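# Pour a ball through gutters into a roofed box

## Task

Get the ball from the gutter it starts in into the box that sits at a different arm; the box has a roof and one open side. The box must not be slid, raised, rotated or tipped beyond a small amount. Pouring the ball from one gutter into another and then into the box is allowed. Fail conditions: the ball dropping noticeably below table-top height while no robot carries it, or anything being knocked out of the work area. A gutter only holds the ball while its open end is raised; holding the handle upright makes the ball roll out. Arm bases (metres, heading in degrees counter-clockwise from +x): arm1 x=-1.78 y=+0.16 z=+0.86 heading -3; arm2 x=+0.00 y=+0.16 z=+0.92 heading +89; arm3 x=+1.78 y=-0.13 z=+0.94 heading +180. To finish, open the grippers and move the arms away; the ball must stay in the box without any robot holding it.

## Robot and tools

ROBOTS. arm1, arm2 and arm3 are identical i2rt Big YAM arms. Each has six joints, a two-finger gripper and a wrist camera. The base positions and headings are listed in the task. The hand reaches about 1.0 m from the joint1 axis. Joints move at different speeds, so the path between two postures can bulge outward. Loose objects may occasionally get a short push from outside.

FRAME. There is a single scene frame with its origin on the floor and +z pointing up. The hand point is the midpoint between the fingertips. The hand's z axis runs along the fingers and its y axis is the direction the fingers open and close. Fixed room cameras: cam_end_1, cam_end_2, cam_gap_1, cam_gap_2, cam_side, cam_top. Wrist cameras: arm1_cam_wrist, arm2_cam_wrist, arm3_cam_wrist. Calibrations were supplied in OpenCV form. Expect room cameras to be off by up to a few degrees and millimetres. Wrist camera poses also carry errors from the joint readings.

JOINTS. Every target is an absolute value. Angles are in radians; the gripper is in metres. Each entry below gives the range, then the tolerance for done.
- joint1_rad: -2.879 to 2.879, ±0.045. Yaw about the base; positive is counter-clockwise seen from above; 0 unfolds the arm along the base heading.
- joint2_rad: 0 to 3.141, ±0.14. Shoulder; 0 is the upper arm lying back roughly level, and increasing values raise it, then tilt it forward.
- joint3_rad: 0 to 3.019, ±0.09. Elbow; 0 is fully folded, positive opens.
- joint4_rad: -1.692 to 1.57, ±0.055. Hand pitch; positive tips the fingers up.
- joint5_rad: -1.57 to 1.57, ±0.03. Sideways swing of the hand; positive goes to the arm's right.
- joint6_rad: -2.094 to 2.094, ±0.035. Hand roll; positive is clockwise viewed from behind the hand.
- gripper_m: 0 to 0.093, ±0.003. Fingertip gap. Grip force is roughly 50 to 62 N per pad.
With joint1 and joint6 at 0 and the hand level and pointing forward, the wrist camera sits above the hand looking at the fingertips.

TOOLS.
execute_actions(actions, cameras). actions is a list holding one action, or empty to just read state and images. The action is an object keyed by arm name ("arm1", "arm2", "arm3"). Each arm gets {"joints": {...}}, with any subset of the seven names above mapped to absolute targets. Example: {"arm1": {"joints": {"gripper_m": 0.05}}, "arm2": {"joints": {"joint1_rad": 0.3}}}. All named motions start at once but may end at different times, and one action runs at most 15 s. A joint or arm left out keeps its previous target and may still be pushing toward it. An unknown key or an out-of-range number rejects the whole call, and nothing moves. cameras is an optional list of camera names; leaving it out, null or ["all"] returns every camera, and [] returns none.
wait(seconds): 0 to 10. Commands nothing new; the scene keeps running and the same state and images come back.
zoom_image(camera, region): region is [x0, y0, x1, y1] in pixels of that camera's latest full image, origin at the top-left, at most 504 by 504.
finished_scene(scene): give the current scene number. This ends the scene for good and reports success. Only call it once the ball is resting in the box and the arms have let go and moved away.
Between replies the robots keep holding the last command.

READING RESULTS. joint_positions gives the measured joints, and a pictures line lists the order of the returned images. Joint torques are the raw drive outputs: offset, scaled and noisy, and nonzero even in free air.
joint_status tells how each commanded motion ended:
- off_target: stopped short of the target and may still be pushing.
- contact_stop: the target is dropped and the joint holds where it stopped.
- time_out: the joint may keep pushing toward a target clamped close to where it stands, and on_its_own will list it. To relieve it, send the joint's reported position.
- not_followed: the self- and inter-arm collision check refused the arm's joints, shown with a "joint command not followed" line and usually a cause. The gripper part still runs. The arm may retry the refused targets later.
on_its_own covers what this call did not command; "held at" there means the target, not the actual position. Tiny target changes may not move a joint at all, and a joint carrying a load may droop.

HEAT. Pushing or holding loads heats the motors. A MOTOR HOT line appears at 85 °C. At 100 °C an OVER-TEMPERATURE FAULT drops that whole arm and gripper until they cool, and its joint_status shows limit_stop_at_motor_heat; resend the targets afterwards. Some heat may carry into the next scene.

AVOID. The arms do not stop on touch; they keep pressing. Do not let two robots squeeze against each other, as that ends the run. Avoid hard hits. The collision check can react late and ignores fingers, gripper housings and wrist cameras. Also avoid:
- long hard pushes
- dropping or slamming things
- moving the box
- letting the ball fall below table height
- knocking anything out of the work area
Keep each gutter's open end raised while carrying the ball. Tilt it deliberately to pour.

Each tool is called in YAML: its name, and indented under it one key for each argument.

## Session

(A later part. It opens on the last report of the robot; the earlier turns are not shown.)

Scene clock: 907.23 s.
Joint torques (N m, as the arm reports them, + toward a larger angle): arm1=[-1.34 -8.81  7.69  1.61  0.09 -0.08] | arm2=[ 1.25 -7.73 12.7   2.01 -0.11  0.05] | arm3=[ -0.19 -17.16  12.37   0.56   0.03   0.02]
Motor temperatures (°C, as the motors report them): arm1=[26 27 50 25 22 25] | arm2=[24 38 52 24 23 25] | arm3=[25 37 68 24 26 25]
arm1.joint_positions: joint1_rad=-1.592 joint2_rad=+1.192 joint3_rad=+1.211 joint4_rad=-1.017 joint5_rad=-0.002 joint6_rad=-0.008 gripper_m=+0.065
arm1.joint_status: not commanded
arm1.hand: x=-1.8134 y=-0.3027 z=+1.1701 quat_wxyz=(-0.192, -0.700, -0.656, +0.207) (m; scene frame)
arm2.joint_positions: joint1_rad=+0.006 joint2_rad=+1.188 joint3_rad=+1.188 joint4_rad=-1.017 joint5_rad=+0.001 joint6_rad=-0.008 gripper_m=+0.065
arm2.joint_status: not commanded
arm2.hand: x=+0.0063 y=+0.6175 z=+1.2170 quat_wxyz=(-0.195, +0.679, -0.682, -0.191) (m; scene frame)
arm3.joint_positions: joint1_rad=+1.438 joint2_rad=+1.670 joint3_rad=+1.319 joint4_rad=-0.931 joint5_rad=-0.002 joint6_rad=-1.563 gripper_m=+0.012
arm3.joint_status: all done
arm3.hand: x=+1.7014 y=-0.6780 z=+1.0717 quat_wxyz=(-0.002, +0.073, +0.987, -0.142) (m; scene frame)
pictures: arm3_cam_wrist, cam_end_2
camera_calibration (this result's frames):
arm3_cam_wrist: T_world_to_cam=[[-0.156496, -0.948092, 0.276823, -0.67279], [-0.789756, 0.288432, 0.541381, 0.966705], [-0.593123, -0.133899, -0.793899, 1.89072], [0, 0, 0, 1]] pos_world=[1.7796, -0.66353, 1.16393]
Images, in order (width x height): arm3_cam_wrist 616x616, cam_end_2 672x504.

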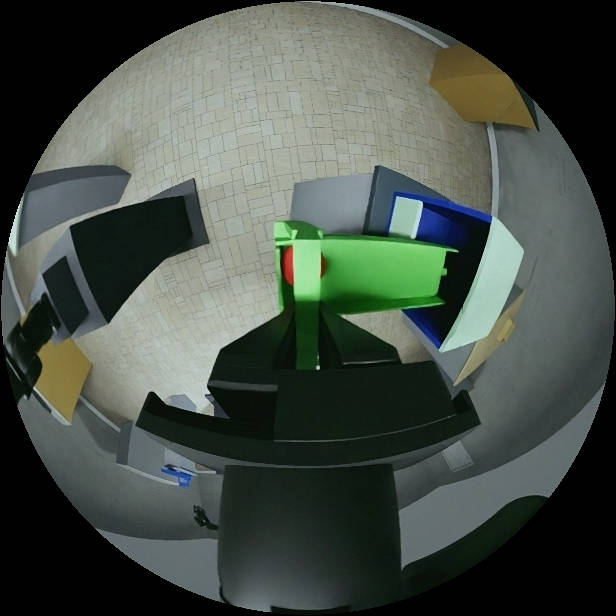

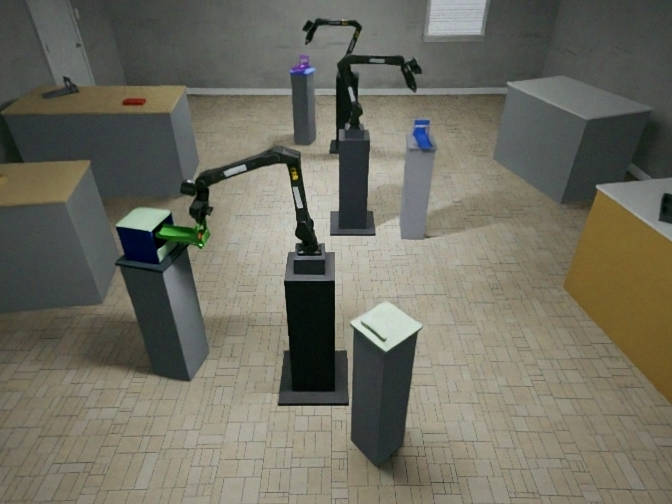

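execute_actions:
  actions:
    - {"arm3":{"joints":{"joint2_rad":1.717,"joint3_rad":1.457,"joint4_rad":-0.95}}}
  cameras: ["arm3_cam_wrist","cam_end_2"]

zoom_image:
  camera: "cam_end_2"
  region: [100, 180, 240, 280]

Scene clock: 937.70 s.
Joint torques (N m, as the arm reports them, + toward a larger angle): arm1=[-1.26 -8.92  7.74  1.62  0.09 -0.08] | arm2=[ 1.2  -7.74 12.67  2.02 -0.11  0.05] | arm3=[ -0.7  -19.34  12.61   0.66   0.06   0.03]
Motor temperatures (°C, as the motors report them): arm1=[26 27 50 25 22 25] | arm2=[24 37 52 24 23 25] | arm3=[25 38 69 24 26 25]
arm1.joint_positions: joint1_rad=-1.592 joint2_rad=+1.192 joint3_rad=+1.211 joint4_rad=-1.017 joint5_rad=-0.002 joint6_rad=-0.008 gripper_m=+0.065
arm1.joint_status: not commanded
arm1.hand: x=-1.8134 y=-0.3027 z=+1.1701 quat_wxyz=(-0.192, -0.700, -0.656, +0.207) (m; scene frame)
arm2.joint_positions: joint1_rad=+0.006 joint2_rad=+1.188 joint3_rad=+1.188 joint4_rad=-1.017 joint5_rad=+0.001 joint6_rad=-0.008 gripper_m=+0.065
arm2.joint_status: not commanded
arm2.hand: x=+0.0063 y=+0.6175 z=+1.2170 quat_wxyz=(-0.195, +0.679, -0.682, -0.191) (m; scene frame)
arm3.joint_positions: joint1_rad=+1.438 joint2_rad=+1.722 joint3_rad=+1.391 joint4_rad=-0.949 joint5_rad=-0.002 joint6_rad=-1.563 gripper_m=+0.012
arm3.joint_status: all done
arm3.hand: x=+1.6984 y=-0.6996 z=+1.0729 quat_wxyz=(-0.002, +0.073, +0.987, -0.143) (m; scene frame)
pictures: arm3_cam_wrist, cam_end_2
camera_calibration (this result's frames):
arm3_cam_wrist: T_world_to_cam=[[-0.156455, -0.94767, 0.278288, -0.695435], [-0.789636, 0.289264, 0.541111, 0.970531], [-0.593293, -0.135087, -0.793571, 1.88614], [0, 0, 0, 1]] pos_world=[1.77659, -0.68499, 1.16515]
Images, in order (width x height): arm3_cam_wrist 616x616, cam_end_2 672x504.

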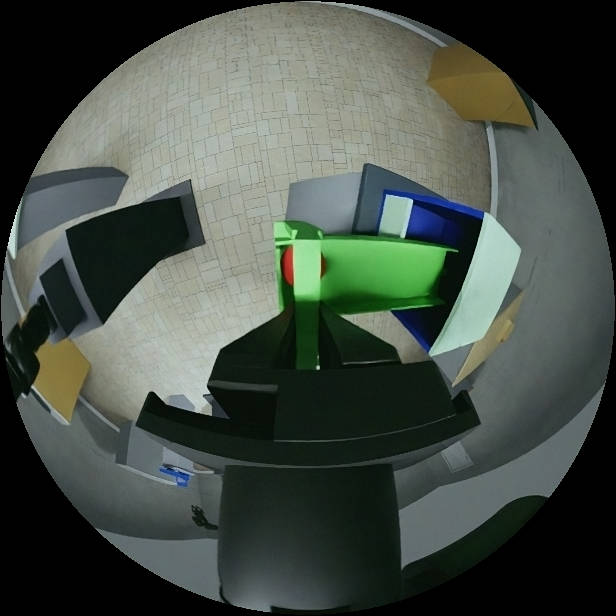

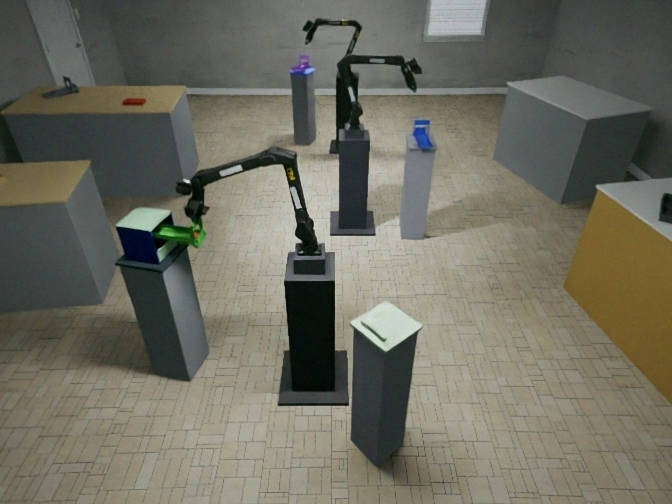

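Region (100, 180, 240, 280) of cam_end_2's 672x504 image, scaled by 3.600, with more detail than that image has; it fills the top 360 rows of this view, and the rest is white.

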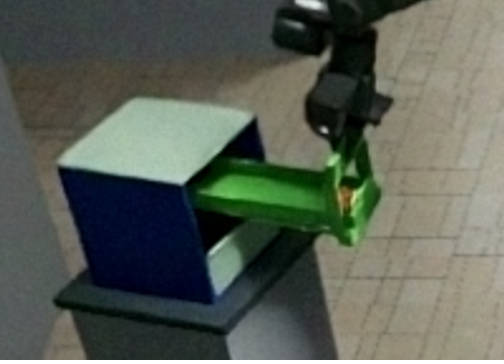

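execute_actions:
  actions:
    - {"arm3":{"joints":{"joint2_rad":1.771,"joint3_rad":1.53,"joint4_rad":-0.969}}}
  cameras: ["arm3_cam_wrist","cam_end_2"]

zoom_image:
  camera: "cam_end_2"
  region: [100, 180, 240, 280]

Scene clock: 949.73 s.
Joint torques (N m, as the arm reports them, + toward a larger angle): arm1=[-1.35 -8.74  7.72  1.61  0.09 -0.07] | arm2=[ 1.22 -7.75 12.67  2.02 -0.12  0.05] | arm3=[ -0.52 -19.67  12.66   0.93   0.08  -0.02]
Motor temperatures (°C, as the motors report them): arm1=[26 27 50 25 22 25] | arm2=[24 37 52 24 23 25] | arm3=[25 38 69 24 26 25]
arm1.joint_positions: joint1_rad=-1.592 joint2_rad=+1.192 joint3_rad=+1.211 joint4_rad=-1.017 joint5_rad=-0.002 joint6_rad=-0.008 gripper_m=+0.065
arm1.joint_status: not commanded
arm1.hand: x=-1.8134 y=-0.3027 z=+1.1701 quat_wxyz=(-0.192, -0.700, -0.656, +0.207) (m; scene frame)
arm2.joint_positions: joint1_rad=+0.006 joint2_rad=+1.188 joint3_rad=+1.188 joint4_rad=-1.017 joint5_rad=+0.001 joint6_rad=-0.008 gripper_m=+0.065
arm2.joint_status: not commanded
arm2.hand: x=+0.0063 y=+0.6175 z=+1.2170 quat_wxyz=(-0.195, +0.679, -0.682, -0.191) (m; scene frame)
arm3.joint_positions: joint1_rad=+1.438 joint2_rad=+1.775 joint3_rad=+1.463 joint4_rad=-0.968 joint5_rad=-0.002 joint6_rad=-1.563 gripper_m=+0.012
arm3.joint_status: all done
arm3.hand: x=+1.6954 y=-0.7210 z=+1.0728 quat_wxyz=(-0.002, +0.073, +0.987, -0.143) (m; scene frame)
pictures: arm3_cam_wrist, cam_end_2
camera_calibration (this result's frames):
arm3_cam_wrist: T_world_to_cam=[[-0.156445, -0.947564, 0.278654, -0.716447], [-0.789606, 0.289472, 0.541043, 0.974581], [-0.593335, -0.135384, -0.793489, 1.88118], [0, 0, 0, 1]] pos_world=[1.77362, -0.706312, 1.16505]
Images, in order (width x height): arm3_cam_wrist 616x616, cam_end_2 672x504.

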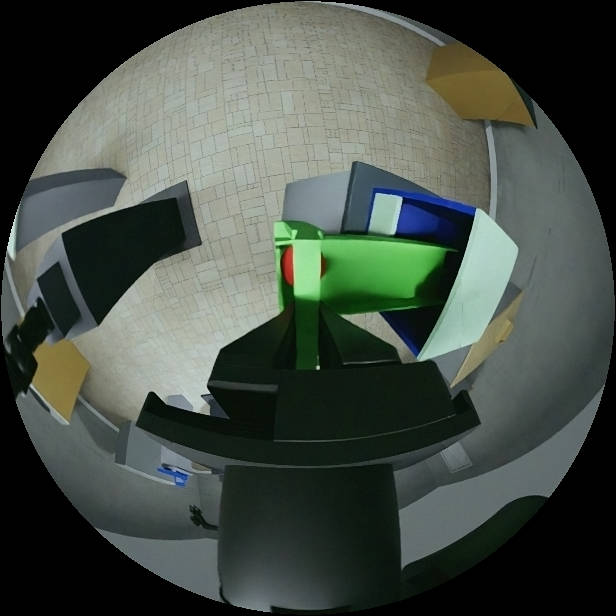

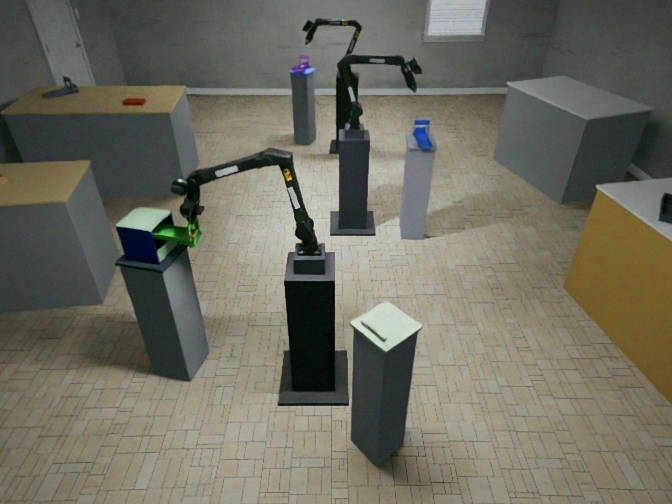

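Region (100, 180, 240, 280) of cam_end_2's 672x504 image, scaled by 3.600, with more detail than that image has; it fills the top 360 rows of this view, and the rest is white.

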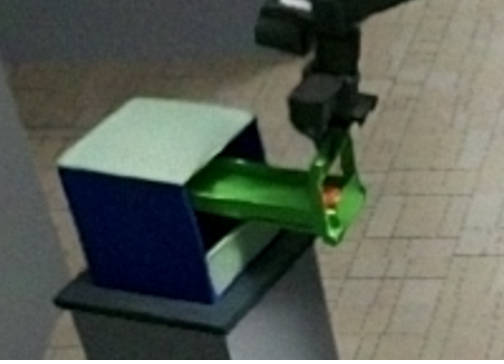

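execute_actions:
  actions:
    - {"arm3":{"joints":{"joint2_rad":1.824,"joint3_rad":1.603,"joint4_rad":-0.989}}}
  cameras: ["arm3_cam_wrist","cam_end_2"]

zoom_image:
  camera: "cam_end_2"
  region: [100, 180, 240, 280]

Scene clock: 961.70 s.
Joint torques (N m, as the arm reports them, + toward a larger angle): arm1=[-1.24 -8.71  7.72  1.63  0.1  -0.07] | arm2=[ 1.2  -7.71 12.7   2.02 -0.12  0.05] | arm3=[ -0.34 -19.91  12.84   0.81   0.01   0.03]
Motor temperatures (°C, as the motors report them): arm1=[26 27 50 25 22 25] | arm2=[24 37 52 24 23 25] | arm3=[25 38 70 24 26 25]
arm1.joint_positions: joint1_rad=-1.592 joint2_rad=+1.192 joint3_rad=+1.211 joint4_rad=-1.017 joint5_rad=-0.002 joint6_rad=-0.008 gripper_m=+0.065
arm1.joint_status: not commanded
arm1.hand: x=-1.8134 y=-0.3027 z=+1.1701 quat_wxyz=(-0.192, -0.700, -0.656, +0.207) (m; scene frame)
arm2.joint_positions: joint1_rad=+0.006 joint2_rad=+1.188 joint3_rad=+1.188 joint4_rad=-1.017 joint5_rad=+0.001 joint6_rad=-0.008 gripper_m=+0.065
arm2.joint_status: not commanded
arm2.hand: x=+0.0063 y=+0.6175 z=+1.2170 quat_wxyz=(-0.195, +0.679, -0.682, -0.191) (m; scene frame)
arm3.joint_positions: joint1_rad=+1.438 joint2_rad=+1.828 joint3_rad=+1.536 joint4_rad=-0.988 joint5_rad=-0.002 joint6_rad=-1.563 gripper_m=+0.012
arm3.joint_status: all done
arm3.hand: x=+1.6926 y=-0.7417 z=+1.0718 quat_wxyz=(-0.002, +0.073, +0.987, -0.143) (m; scene frame)
pictures: arm3_cam_wrist, cam_end_2
camera_calibration (this result's frames):
arm3_cam_wrist: T_world_to_cam=[[-0.156445, -0.947564, 0.278654, -0.73624], [-0.789606, 0.289472, 0.541043, 0.978893], [-0.593335, -0.135384, -0.793489, 1.87581], [0, 0, 0, 1]] pos_world=[1.77074, -0.727042, 1.16397]
Images, in order (width x height): arm3_cam_wrist 616x616, cam_end_2 672x504.

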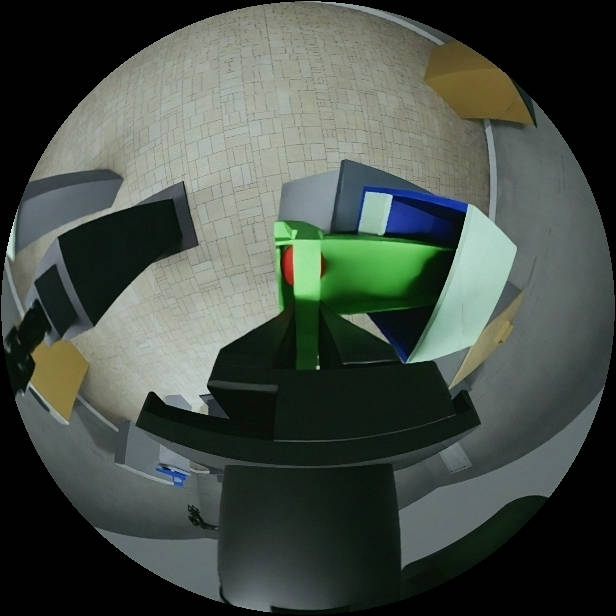

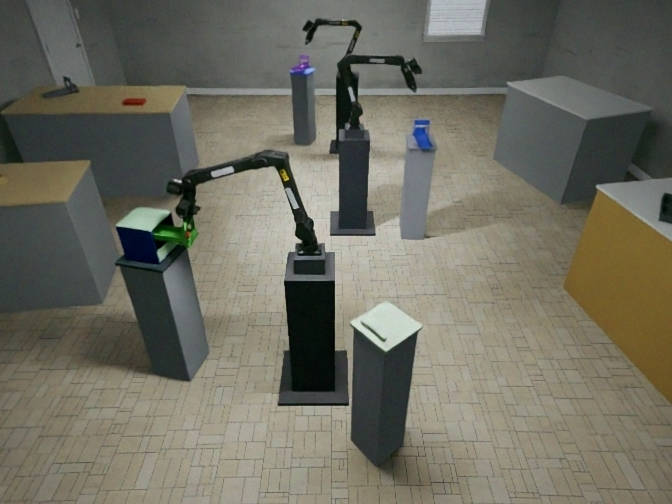

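Region (100, 180, 240, 280) of cam_end_2's 672x504 image, scaled by 3.600, with more detail than that image has; it fills the top 360 rows of this view, and the rest is white.

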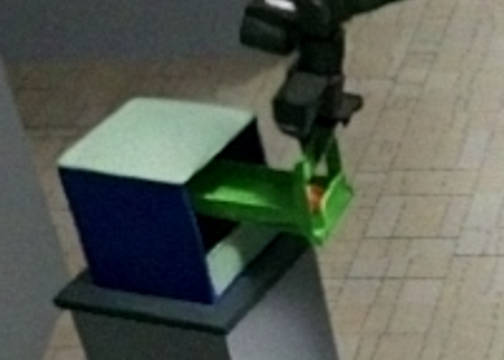

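execute_actions:
  actions:
    - {"arm3":{"joints":{"joint4_rad":-1.07}}}
  cameras: ["arm3_cam_wrist","cam_end_2"]

zoom_image:
  camera: "cam_end_2"
  region: [100, 180, 240, 280]

Scene clock: 983.20 s.
Joint torques (N m, as the arm reports them, + toward a larger angle): arm1=[-1.26 -8.78  7.72  1.62  0.09 -0.08] | arm2=[ 1.28 -7.82 12.7   2.03 -0.11  0.05] | arm3=[ -0.71 -20.69  12.52   0.59   0.02   0.01]
Motor temperatures (°C, as the motors report them): arm1=[26 27 50 25 22 25] | arm2=[24 36 52 24 23 25] | arm3=[25 39 71 24 26 25]
arm1.joint_positions: joint1_rad=-1.592 joint2_rad=+1.192 joint3_rad=+1.211 joint4_rad=-1.017 joint5_rad=-0.002 joint6_rad=-0.008 gripper_m=+0.065
arm1.joint_status: not commanded
arm1.hand: x=-1.8134 y=-0.3027 z=+1.1701 quat_wxyz=(-0.192, -0.700, -0.656, +0.207) (m; scene frame)
arm2.joint_positions: joint1_rad=+0.006 joint2_rad=+1.188 joint3_rad=+1.188 joint4_rad=-1.017 joint5_rad=+0.001 joint6_rad=-0.008 gripper_m=+0.065
arm2.joint_status: not commanded
arm2.hand: x=+0.0063 y=+0.6175 z=+1.2170 quat_wxyz=(-0.195, +0.679, -0.682, -0.191) (m; scene frame)
arm3.joint_positions: joint1_rad=+1.438 joint2_rad=+1.828 joint3_rad=+1.536 joint4_rad=-1.065 joint5_rad=-0.002 joint6_rad=-1.563 gripper_m=+0.012
arm3.joint_status: all done
arm3.hand: x=+1.6952 y=-0.7235 z=+1.0671 quat_wxyz=(+0.000, +0.073, +0.992, -0.105) (m; scene frame)
pictures: arm3_cam_wrist, cam_end_2
camera_calibration (this result's frames):
arm3_cam_wrist: T_world_to_cam=[[-0.158119, -0.966212, 0.203549, -0.647729], [-0.795714, 0.246744, 0.553133, 0.944729], [-0.584668, -0.0745065, -0.807844, 1.92079], [0, 0, 0, 1]] pos_world=[1.77234, -0.715838, 1.16098]
Images, in order (width x height): arm3_cam_wrist 616x616, cam_end_2 672x504.

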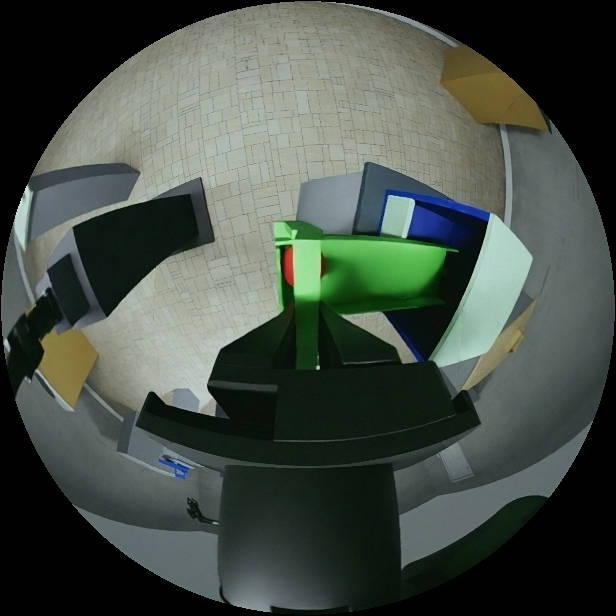

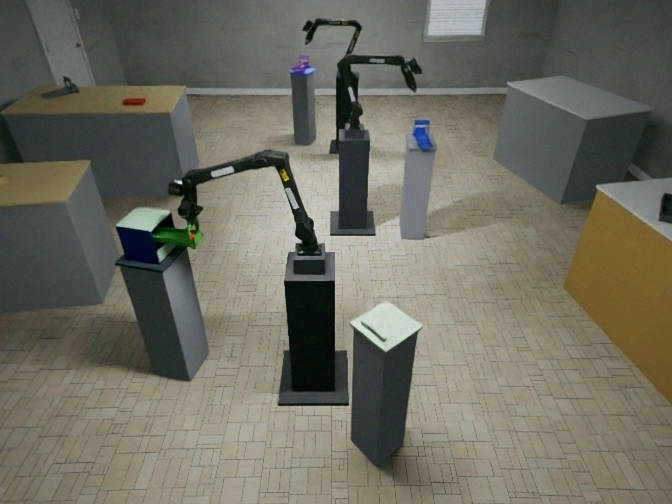

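Region (100, 180, 240, 280) of cam_end_2's 672x504 image, scaled by 3.600, with more detail than that image has; it fills the top 360 rows of this view, and the rest is white.

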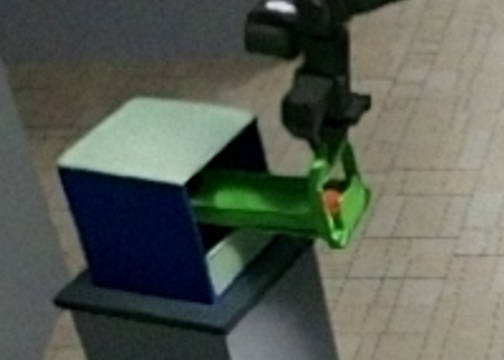

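execute_actions:
  actions:
    - {"arm3":{"joints":{"joint2_rad":1.88,"joint3_rad":1.685}}}
  cameras: ["arm3_cam_wrist","cam_end_2"]

zoom_image:
  camera: "cam_end_2"
  region: [100, 180, 240, 280]

Scene clock: 996.30 s.
Joint torques (N m, as the arm reports them, + toward a larger angle): arm1=[-1.25 -8.68  7.73  1.6   0.09 -0.07] | arm2=[ 1.18 -7.77 12.68  2.02 -0.12  0.05] | arm3=[ -0.8  -22.03  12.69   0.45   0.01   0.  ]
Motor temperatures (°C, as the motors report them): arm1=[26 27 49 25 22 25] | arm2=[24 36 52 24 23 25] | arm3=[25 39 71 24 26 25]
arm1.joint_positions: joint1_rad=-1.592 joint2_rad=+1.192 joint3_rad=+1.211 joint4_rad=-1.017 joint5_rad=-0.002 joint6_rad=-0.008 gripper_m=+0.065
arm1.joint_status: not commanded
arm1.hand: x=-1.8134 y=-0.3027 z=+1.1701 quat_wxyz=(-0.192, -0.700, -0.656, +0.207) (m; scene frame)
arm2.joint_positions: joint1_rad=+0.006 joint2_rad=+1.188 joint3_rad=+1.188 joint4_rad=-1.017 joint5_rad=+0.001 joint6_rad=-0.008 gripper_m=+0.065
arm2.joint_status: not commanded
arm2.hand: x=+0.0063 y=+0.6175 z=+1.2170 quat_wxyz=(-0.195, +0.679, -0.682, -0.191) (m; scene frame)
arm3.joint_positions: joint1_rad=+1.438 joint2_rad=+1.883 joint3_rad=+1.618 joint4_rad=-1.070 joint5_rad=-0.002 joint6_rad=-1.563 gripper_m=+0.012
arm3.joint_status: all done
arm3.hand: x=+1.6914 y=-0.7504 z=+1.0688 quat_wxyz=(-0.001, +0.073, +0.991, -0.116) (m; scene frame)
pictures: arm3_cam_wrist, cam_end_2
camera_calibration (this result's frames):
arm3_cam_wrist: T_world_to_cam=[[-0.157724, -0.961473, 0.225152, -0.694937], [-0.79396, 0.259045, 0.55002, 0.957024], [-0.587154, -0.0920106, -0.804229, 1.90515], [0, 0, 0, 1]] pos_world=[1.76885, -0.740782, 1.16226]
Images, in order (width x height): arm3_cam_wrist 616x616, cam_end_2 672x504.

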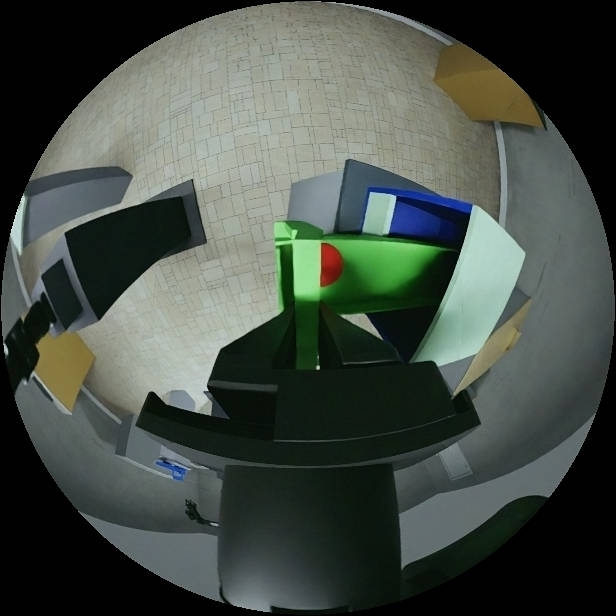

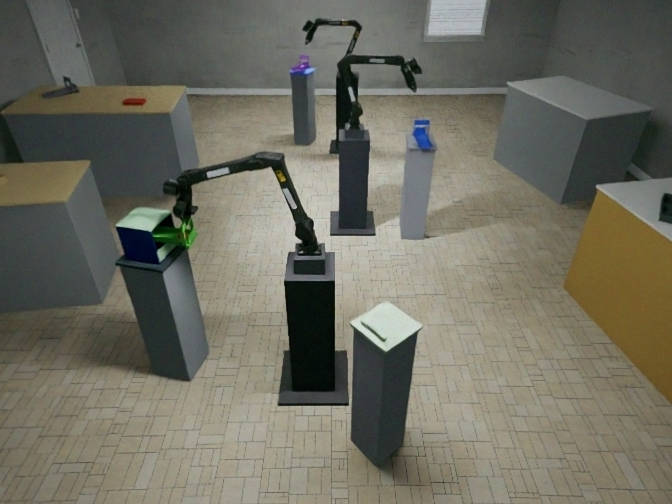

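Region (100, 180, 240, 280) of cam_end_2's 672x504 image, scaled by 3.600, with more detail than that image has; it fills the top 360 rows of this view, and the rest is white.

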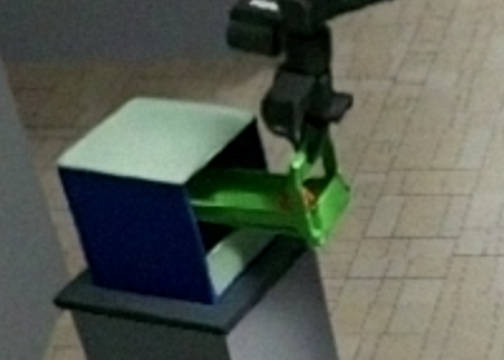

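execute_actions:
  actions:
    - {"arm3":{"joints":{"joint4_rad":-1.15}}}
  cameras: ["arm3_cam_wrist","cam_end_2"]

zoom_image:
  camera: "cam_end_2"
  region: [100, 180, 240, 280]

Scene clock: 1001.93 s.
Joint torques (N m, as the arm reports them, + toward a larger angle): arm1=[-1.36 -8.73  7.72  1.63  0.09 -0.06] | arm2=[ 1.23 -7.79 12.7   2.03 -0.11  0.05] | arm3=[ -0.36 -21.66  12.64   0.42   0.03  -0.06]
Motor temperatures (°C, as the motors report them): arm1=[26 27 49 25 22 25] | arm2=[24 36 52 24 23 25] | arm3=[25 39 71 24 26 25]
arm1.joint_positions: joint1_rad=-1.592 joint2_rad=+1.192 joint3_rad=+1.211 joint4_rad=-1.017 joint5_rad=-0.002 joint6_rad=-0.008 gripper_m=+0.065
arm1.joint_status: not commanded
arm1.hand: x=-1.8134 y=-0.3027 z=+1.1701 quat_wxyz=(-0.192, -0.700, -0.656, +0.207) (m; scene frame)
arm2.joint_positions: joint1_rad=+0.006 joint2_rad=+1.188 joint3_rad=+1.188 joint4_rad=-1.017 joint5_rad=+0.001 joint6_rad=-0.008 gripper_m=+0.065
arm2.joint_status: not commanded
arm2.hand: x=+0.0063 y=+0.6175 z=+1.2170 quat_wxyz=(-0.195, +0.679, -0.682, -0.191) (m; scene frame)
arm3.joint_positions: joint1_rad=+1.438 joint2_rad=+1.883 joint3_rad=+1.618 joint4_rad=-1.144 joint5_rad=-0.002 joint6_rad=-1.563 gripper_m=+0.012
arm3.joint_status: all done
arm3.hand: x=+1.6939 y=-0.7328 z=+1.0653 quat_wxyz=(+0.002, +0.073, +0.994, -0.079) (m; scene frame)
pictures: arm3_cam_wrist, cam_end_2
camera_calibration (this result's frames):
arm3_cam_wrist: T_world_to_cam=[[-0.158779, -0.975462, 0.152521, -0.60785], [-0.799848, 0.217652, 0.559348, 0.926074], [-0.57882, -0.0331812, -0.81478, 1.94566], [0, 0, 0, 1]] pos_world=[1.77039, -0.729937, 1.16]
Images, in order (width x height): arm3_cam_wrist 616x616, cam_end_2 672x504.

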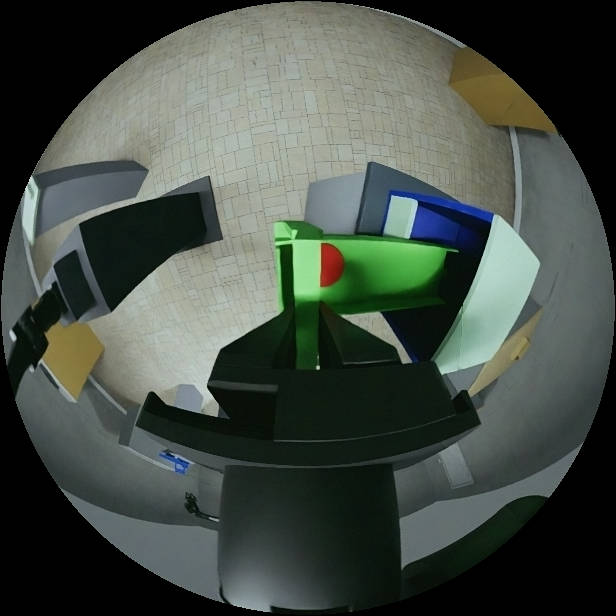

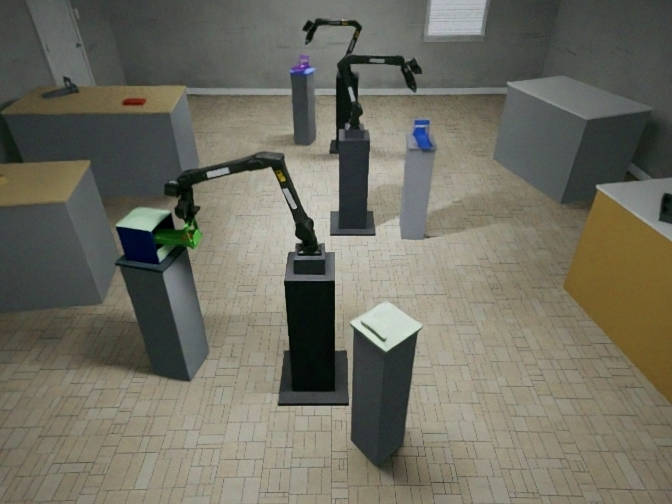

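Region (100, 180, 240, 280) of cam_end_2's 672x504 image, scaled by 3.600, with more detail than that image has; it fills the top 360 rows of this view, and the rest is white.

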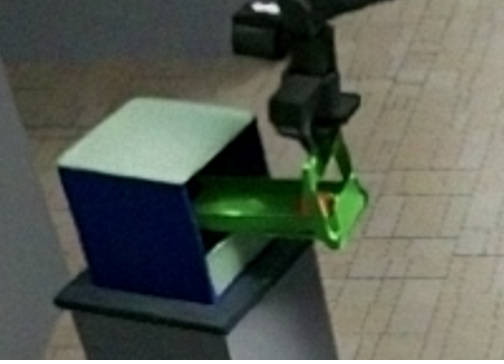

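execute_actions:
  actions:
    - {"arm3":{"joints":{"joint4_rad":-1.20}}}
  cameras: ["arm3_cam_wrist","cam_end_2"]

zoom_image:
  camera: "cam_end_2"
  region: [100, 180, 240, 280]

Scene clock: 1009.23 s.
Joint torques (N m, as the arm reports them, + toward a larger angle): arm1=[-1.29 -8.72  7.7   1.6   0.09 -0.07] | arm2=[ 1.27 -7.75 12.69  2.03 -0.12  0.05] | arm3=[ -0.13 -21.93  12.26  -0.05   0.02   0.  ]
Motor temperatures (°C, as the motors report them): arm1=[26 27 49 25 22 25] | arm2=[24 36 52 24 23 25] | arm3=[25 40 71 24 26 25]
arm1.joint_positions: joint1_rad=-1.592 joint2_rad=+1.192 joint3_rad=+1.211 joint4_rad=-1.017 joint5_rad=-0.002 joint6_rad=-0.008 gripper_m=+0.065
arm1.joint_status: not commanded
arm1.hand: x=-1.8134 y=-0.3027 z=+1.1701 quat_wxyz=(-0.192, -0.700, -0.656, +0.207) (m; scene frame)
arm2.joint_positions: joint1_rad=+0.006 joint2_rad=+1.188 joint3_rad=+1.188 joint4_rad=-1.017 joint5_rad=+0.001 joint6_rad=-0.008 gripper_m=+0.065
arm2.joint_status: not commanded
arm2.hand: x=+0.0063 y=+0.6175 z=+1.2170 quat_wxyz=(-0.195, +0.679, -0.682, -0.191) (m; scene frame)
arm3.joint_positions: joint1_rad=+1.438 joint2_rad=+1.883 joint3_rad=+1.618 joint4_rad=-1.193 joint5_rad=-0.002 joint6_rad=-1.563 gripper_m=+0.012
arm3.joint_status: all done
arm3.hand: x=+1.6955 y=-0.7211 z=+1.0637 quat_wxyz=(+0.003, +0.073, +0.996, -0.055) (m; scene frame)
pictures: arm3_cam_wrist, cam_end_2
camera_calibration (this result's frames):
arm3_cam_wrist: T_world_to_cam=[[-0.159059, -0.981723, 0.104496, -0.548898], [-0.803727, 0.190229, 0.563769, 0.907834], [-0.573344, 0.00568636, -0.819295, 1.96926], [0, 0, 0, 1]] pos_world=[1.7714, -0.72276, 1.15895]
Images, in order (width x height): arm3_cam_wrist 616x616, cam_end_2 672x504.

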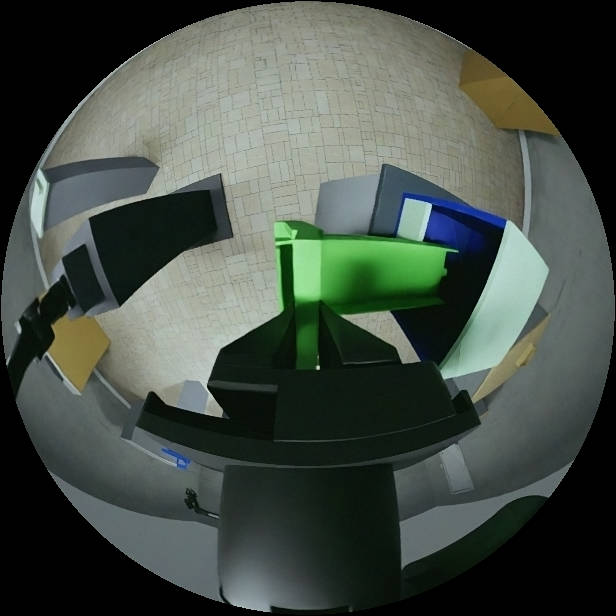

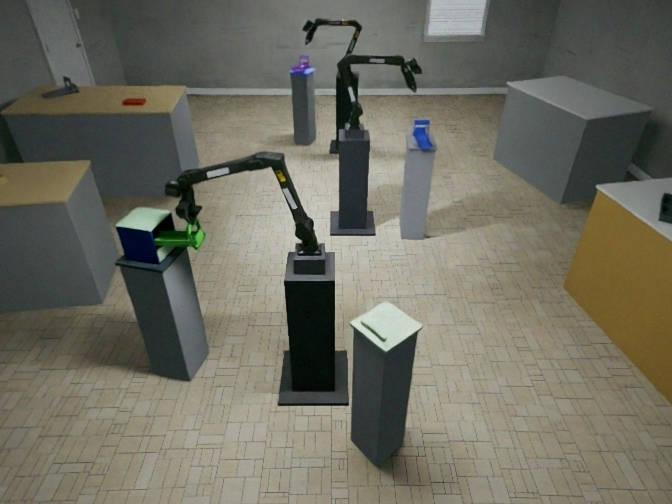

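Region (100, 180, 240, 280) of cam_end_2's 672x504 image, scaled by 3.600, with more detail than that image has; it fills the top 360 rows of this view, and the rest is white.

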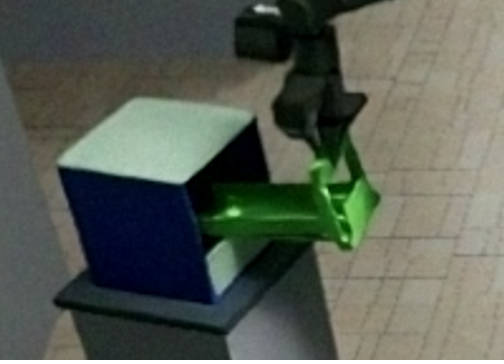

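execute_actions:
  actions:
    - {"arm3":{"joints":{"joint2_rad":1.823,"joint3_rad":1.557,"joint4_rad":-1.075}}}
  cameras: ["arm3_cam_wrist","cam_end_2"]

zoom_image:
  camera: "cam_end_2"
  region: [100, 180, 240, 280]

Scene clock: 1026.20 s.
Joint torques (N m, as the arm reports them, + toward a larger angle): arm1=[-1.35 -8.7   7.73  1.64  0.09 -0.07] | arm2=[ 1.25 -7.72 12.69  2.01 -0.12  0.05] | arm3=[  0.36 -21.93   8.41   1.2   -0.02   0.01]
Motor temperatures (°C, as the motors report them): arm1=[26 27 49 25 22 25] | arm2=[24 35 52 24 23 25] | arm3=[25 40 71 24 26 25]
arm1.joint_positions: joint1_rad=-1.592 joint2_rad=+1.192 joint3_rad=+1.211 joint4_rad=-1.017 joint5_rad=-0.002 joint6_rad=-0.008 gripper_m=+0.065
arm1.joint_status: not commanded
arm1.hand: x=-1.8134 y=-0.3027 z=+1.1701 quat_wxyz=(-0.192, -0.700, -0.656, +0.207) (m; scene frame)
arm2.joint_positions: joint1_rad=+0.006 joint2_rad=+1.188 joint3_rad=+1.188 joint4_rad=-1.017 joint5_rad=+0.001 joint6_rad=-0.008 gripper_m=+0.065
arm2.joint_status: not commanded
arm2.hand: x=+0.0063 y=+0.6175 z=+1.2170 quat_wxyz=(-0.195, +0.679, -0.682, -0.191) (m; scene frame)
arm3.joint_positions: joint1_rad=+1.438 joint2_rad=+1.850 joint3_rad=+1.552 joint4_rad=-1.091 joint5_rad=-0.002 joint6_rad=-1.563 gripper_m=+0.012
arm3.joint_status: all done
arm3.hand: x=+1.6954 y=-0.7226 z=+1.0599 quat_wxyz=(+0.001, +0.073, +0.993, -0.089) (m; scene frame)
pictures: arm3_cam_wrist, cam_end_2
camera_calibration (this result's frames):
arm3_cam_wrist: T_world_to_cam=[[-0.15857, -0.972235, 0.172088, -0.615675], [-0.798265, 0.228813, 0.557152, 0.935797], [-0.581059, -0.0490241, -0.812384, 1.93224], [0, 0, 0, 1]] pos_world=[1.77213, -0.717977, 1.15429]
Images, in order (width x height): arm3_cam_wrist 616x616, cam_end_2 672x504.

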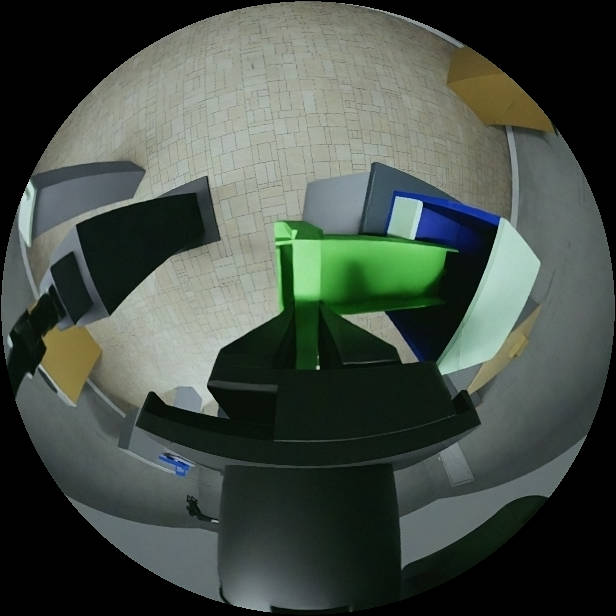

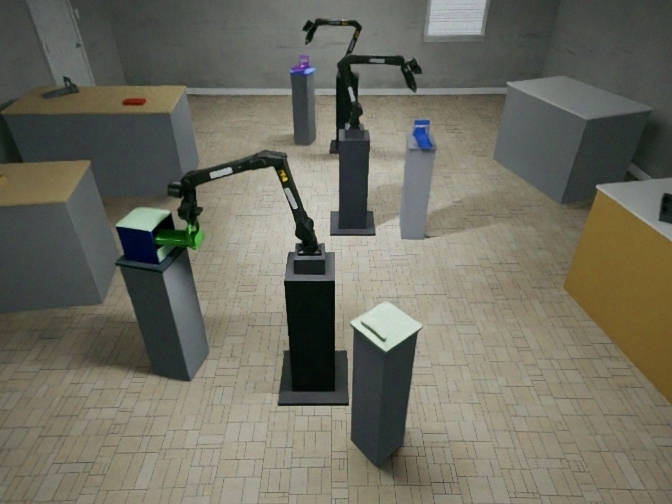

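Region (100, 180, 240, 280) of cam_end_2's 672x504 image, scaled by 3.600, with more detail than that image has; it fills the top 360 rows of this view, and the rest is white.

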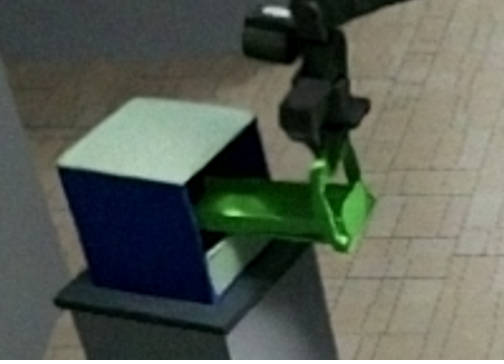

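execute_actions:
  actions:
    - {"arm3":{"joints":{"joint2_rad":1.76,"joint3_rad":1.485,"joint4_rad":-1.04}}}
  cameras: ["arm3_cam_wrist","cam_end_2"]

zoom_image:
  camera: "cam_end_2"
  region: [100, 180, 240, 280]

Scene clock: 1038.03 s.
Joint torques (N m, as the arm reports them, + toward a larger angle): arm1=[-1.21 -8.71  7.71  1.62  0.09 -0.08] | arm2=[ 1.22 -7.66 12.7   2.01 -0.12  0.05] | arm3=[ -0.61 -23.02   8.43   1.12  -0.02  -0.02]
Motor temperatures (°C, as the motors report them): arm1=[26 27 49 25 22 25] | arm2=[24 35 52 24 23 25] | arm3=[25 40 66 24 26 25]
arm1.joint_positions: joint1_rad=-1.592 joint2_rad=+1.192 joint3_rad=+1.211 joint4_rad=-1.017 joint5_rad=-0.002 joint6_rad=-0.008 gripper_m=+0.065
arm1.joint_status: not commanded
arm1.hand: x=-1.8134 y=-0.3027 z=+1.1701 quat_wxyz=(-0.192, -0.700, -0.656, +0.207) (m; scene frame)
arm2.joint_positions: joint1_rad=+0.006 joint2_rad=+1.188 joint3_rad=+1.188 joint4_rad=-1.017 joint5_rad=+0.001 joint6_rad=-0.008 gripper_m=+0.065
arm2.joint_status: not commanded
arm2.hand: x=+0.0063 y=+0.6175 z=+1.2170 quat_wxyz=(-0.195, +0.679, -0.682, -0.191) (m; scene frame)
arm3.joint_positions: joint1_rad=+1.438 joint2_rad=+1.787 joint3_rad=+1.477 joint4_rad=-1.056 joint5_rad=-0.002 joint6_rad=-1.563 gripper_m=+0.012
arm3.joint_status: all done
arm3.hand: x=+1.6977 y=-0.7051 z=+1.0667 quat_wxyz=(+0.000, +0.073, +0.992, -0.101) (m; scene frame)
pictures: arm3_cam_wrist, cam_end_2
camera_calibration (this result's frames):
arm3_cam_wrist: T_world_to_cam=[[-0.15825, -0.967886, 0.195328, -0.621712], [-0.796381, 0.24206, 0.554242, 0.939102], [-0.583724, -0.0678468, -0.809113, 1.92779], [0, 0, 0, 1]] pos_world=[1.7748, -0.698271, 1.16075]
Images, in order (width x height): arm3_cam_wrist 616x616, cam_end_2 672x504.

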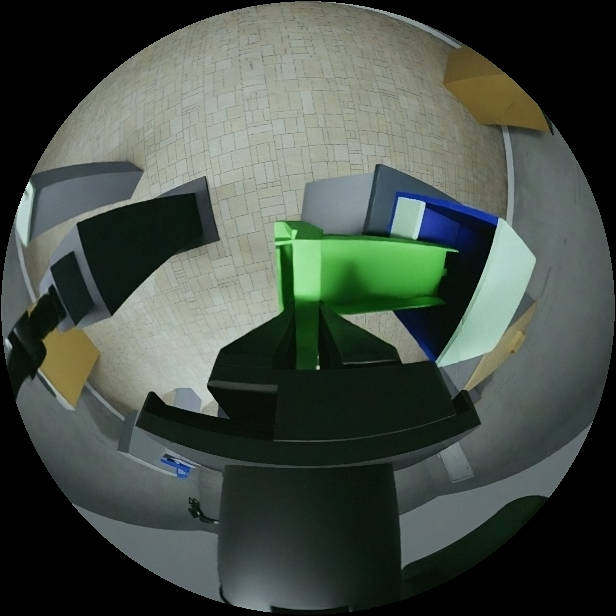

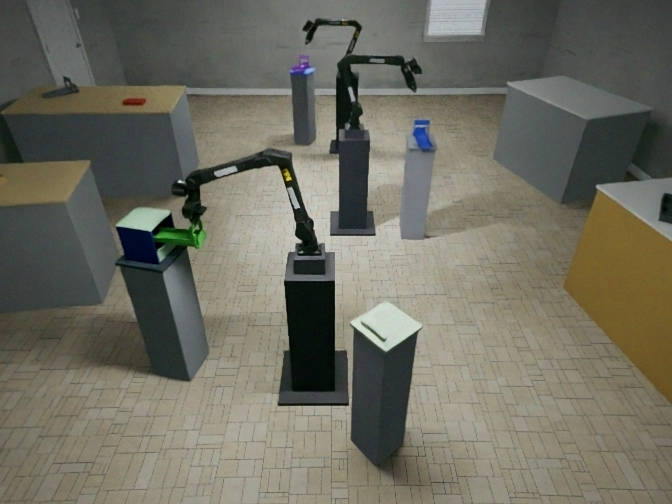

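Region (100, 180, 240, 280) of cam_end_2's 672x504 image, scaled by 3.600, with more detail than that image has; it fills the top 360 rows of this view, and the rest is white.

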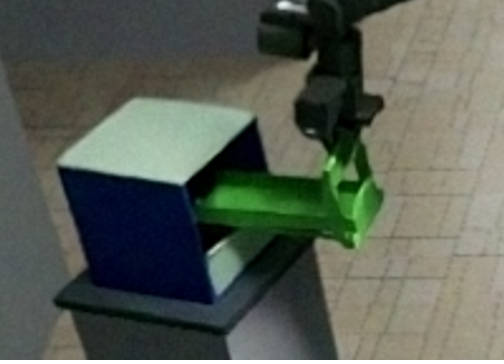

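execute_actions:
  actions:
    - {"arm3":{"joints":{"joint2_rad":1.693,"joint3_rad":1.40,"joint4_rad":-1.005}}}
  cameras: ["cam_end_2"]

zoom_image:
  camera: "cam_end_2"
  region: [100, 180, 240, 280]

Scene clock: 1045.87 s.
Joint torques (N m, as the arm reports them, + toward a larger angle): arm1=[-1.39 -8.87  7.71  1.63  0.1  -0.07] | arm2=[ 1.27 -7.8  12.72  2.02 -0.11  0.05] | arm3=[  0.03 -20.52   8.24   1.34   0.     0.04]
Motor temperatures (°C, as the motors report them): arm1=[26 27 49 25 22 25] | arm2=[24 35 52 24 23 25] | arm3=[25 40 65 24 26 25]
arm1.joint_positions: joint1_rad=-1.592 joint2_rad=+1.192 joint3_rad=+1.211 joint4_rad=-1.017 joint5_rad=-0.002 joint6_rad=-0.008 gripper_m=+0.065
arm1.joint_status: not commanded
arm1.hand: x=-1.8134 y=-0.3027 z=+1.1701 quat_wxyz=(-0.192, -0.700, -0.656, +0.207) (m; scene frame)
arm2.joint_positions: joint1_rad=+0.006 joint2_rad=+1.188 joint3_rad=+1.188 joint4_rad=-1.017 joint5_rad=+0.001 joint6_rad=-0.008 gripper_m=+0.065
arm2.joint_status: not commanded
arm2.hand: x=+0.0063 y=+0.6175 z=+1.2170 quat_wxyz=(-0.195, +0.679, -0.682, -0.191) (m; scene frame)
arm3.joint_positions: joint1_rad=+1.438 joint2_rad=+1.718 joint3_rad=+1.392 joint4_rad=-1.020 joint5_rad=-0.002 joint6_rad=-1.563 gripper_m=+0.012
arm3.joint_status: all done
arm3.hand: x=+1.7007 y=-0.6834 z=+1.0713 quat_wxyz=(+0.000, +0.073, +0.991, -0.111) (m; scene frame)
pictures: cam_end_2
Images, in order (width x height): cam_end_2 672x504.

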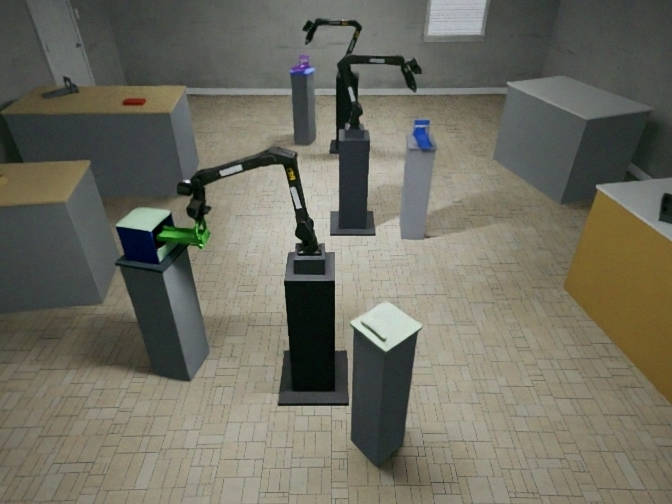

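Region (100, 180, 240, 280) of cam_end_2's 672x504 image, scaled by 3.600, with more detail than that image has; it fills the top 360 rows of this view, and the rest is white.

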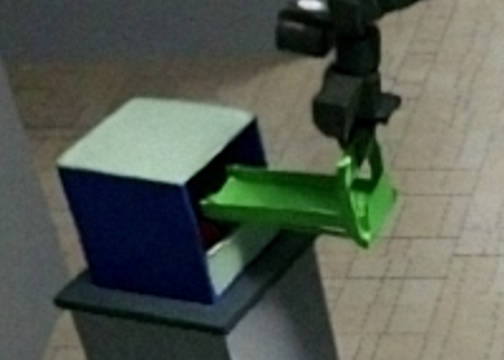

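execute_actions:
  actions:
    - {"arm3":{"joints":{"joint2_rad":1.60,"joint3_rad":1.27,"joint4_rad":-0.97}}}
  cameras: ["cam_end_2","arm3_cam_wrist"]

zoom_image:
  camera: "cam_end_2"
  region: [100, 180, 240, 280]

Scene clock: 1052.87 s.
Joint torques (N m, as the arm reports them, + toward a larger angle): arm1=[-1.33 -8.83  7.73  1.59  0.1  -0.07] | arm2=[ 1.23 -7.8  12.7   2.02 -0.11  0.05] | arm3=[ -0.03 -17.55   8.46   0.92  -0.01  -0.03]
Motor temperatures (°C, as the motors report them): arm1=[26 27 49 25 22 25] | arm2=[24 35 52 24 23 25] | arm3=[25 40 64 24 26 25]
arm1.joint_positions: joint1_rad=-1.592 joint2_rad=+1.192 joint3_rad=+1.211 joint4_rad=-1.017 joint5_rad=-0.002 joint6_rad=-0.008 gripper_m=+0.065
arm1.joint_status: not commanded
arm1.hand: x=-1.8134 y=-0.3027 z=+1.1701 quat_wxyz=(-0.192, -0.700, -0.656, +0.207) (m; scene frame)
arm2.joint_positions: joint1_rad=+0.006 joint2_rad=+1.188 joint3_rad=+1.188 joint4_rad=-1.017 joint5_rad=+0.001 joint6_rad=-0.008 gripper_m=+0.065
arm2.joint_status: not commanded
arm2.hand: x=+0.0063 y=+0.6175 z=+1.2170 quat_wxyz=(-0.195, +0.679, -0.682, -0.191) (m; scene frame)
arm3.joint_positions: joint1_rad=+1.438 joint2_rad=+1.619 joint3_rad=+1.264 joint4_rad=-0.983 joint5_rad=-0.002 joint6_rad=-1.563 gripper_m=+0.012
arm3.joint_status: all done
arm3.hand: x=+1.7060 y=-0.6451 z=+1.0718 quat_wxyz=(+0.000, +0.073, +0.991, -0.115) (m; scene frame)
pictures: arm3_cam_wrist, cam_end_2
camera_calibration (this result's frames):
arm3_cam_wrist: T_world_to_cam=[[-0.157782, -0.962154, 0.222179, -0.589198], [-0.794202, 0.257353, 0.550466, 0.938552], [-0.586812, -0.0896011, -0.804751, 1.92741], [0, 0, 0, 1]] pos_world=[1.78346, -0.635741, 1.16535]
Images, in order (width x height): arm3_cam_wrist 616x616, cam_end_2 672x504.

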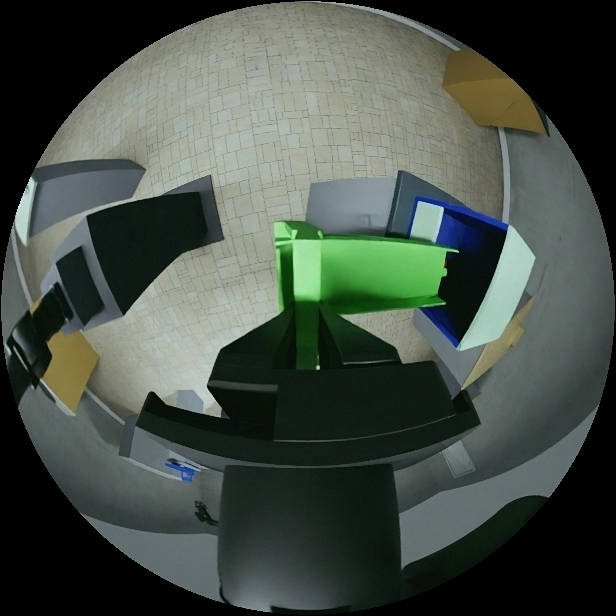

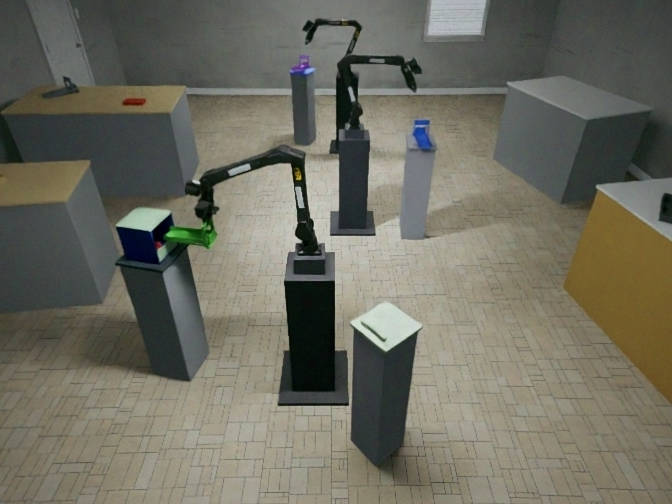

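Region (100, 180, 240, 280) of cam_end_2's 672x504 image, scaled by 3.600, with more detail than that image has; it fills the top 360 rows of this view, and the rest is white.

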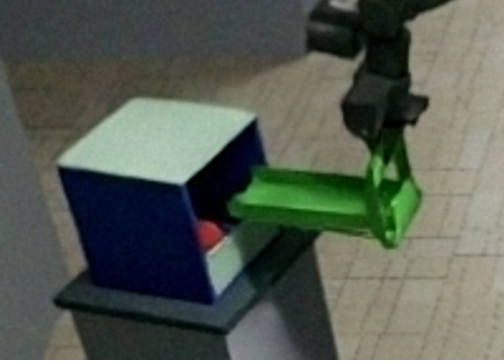

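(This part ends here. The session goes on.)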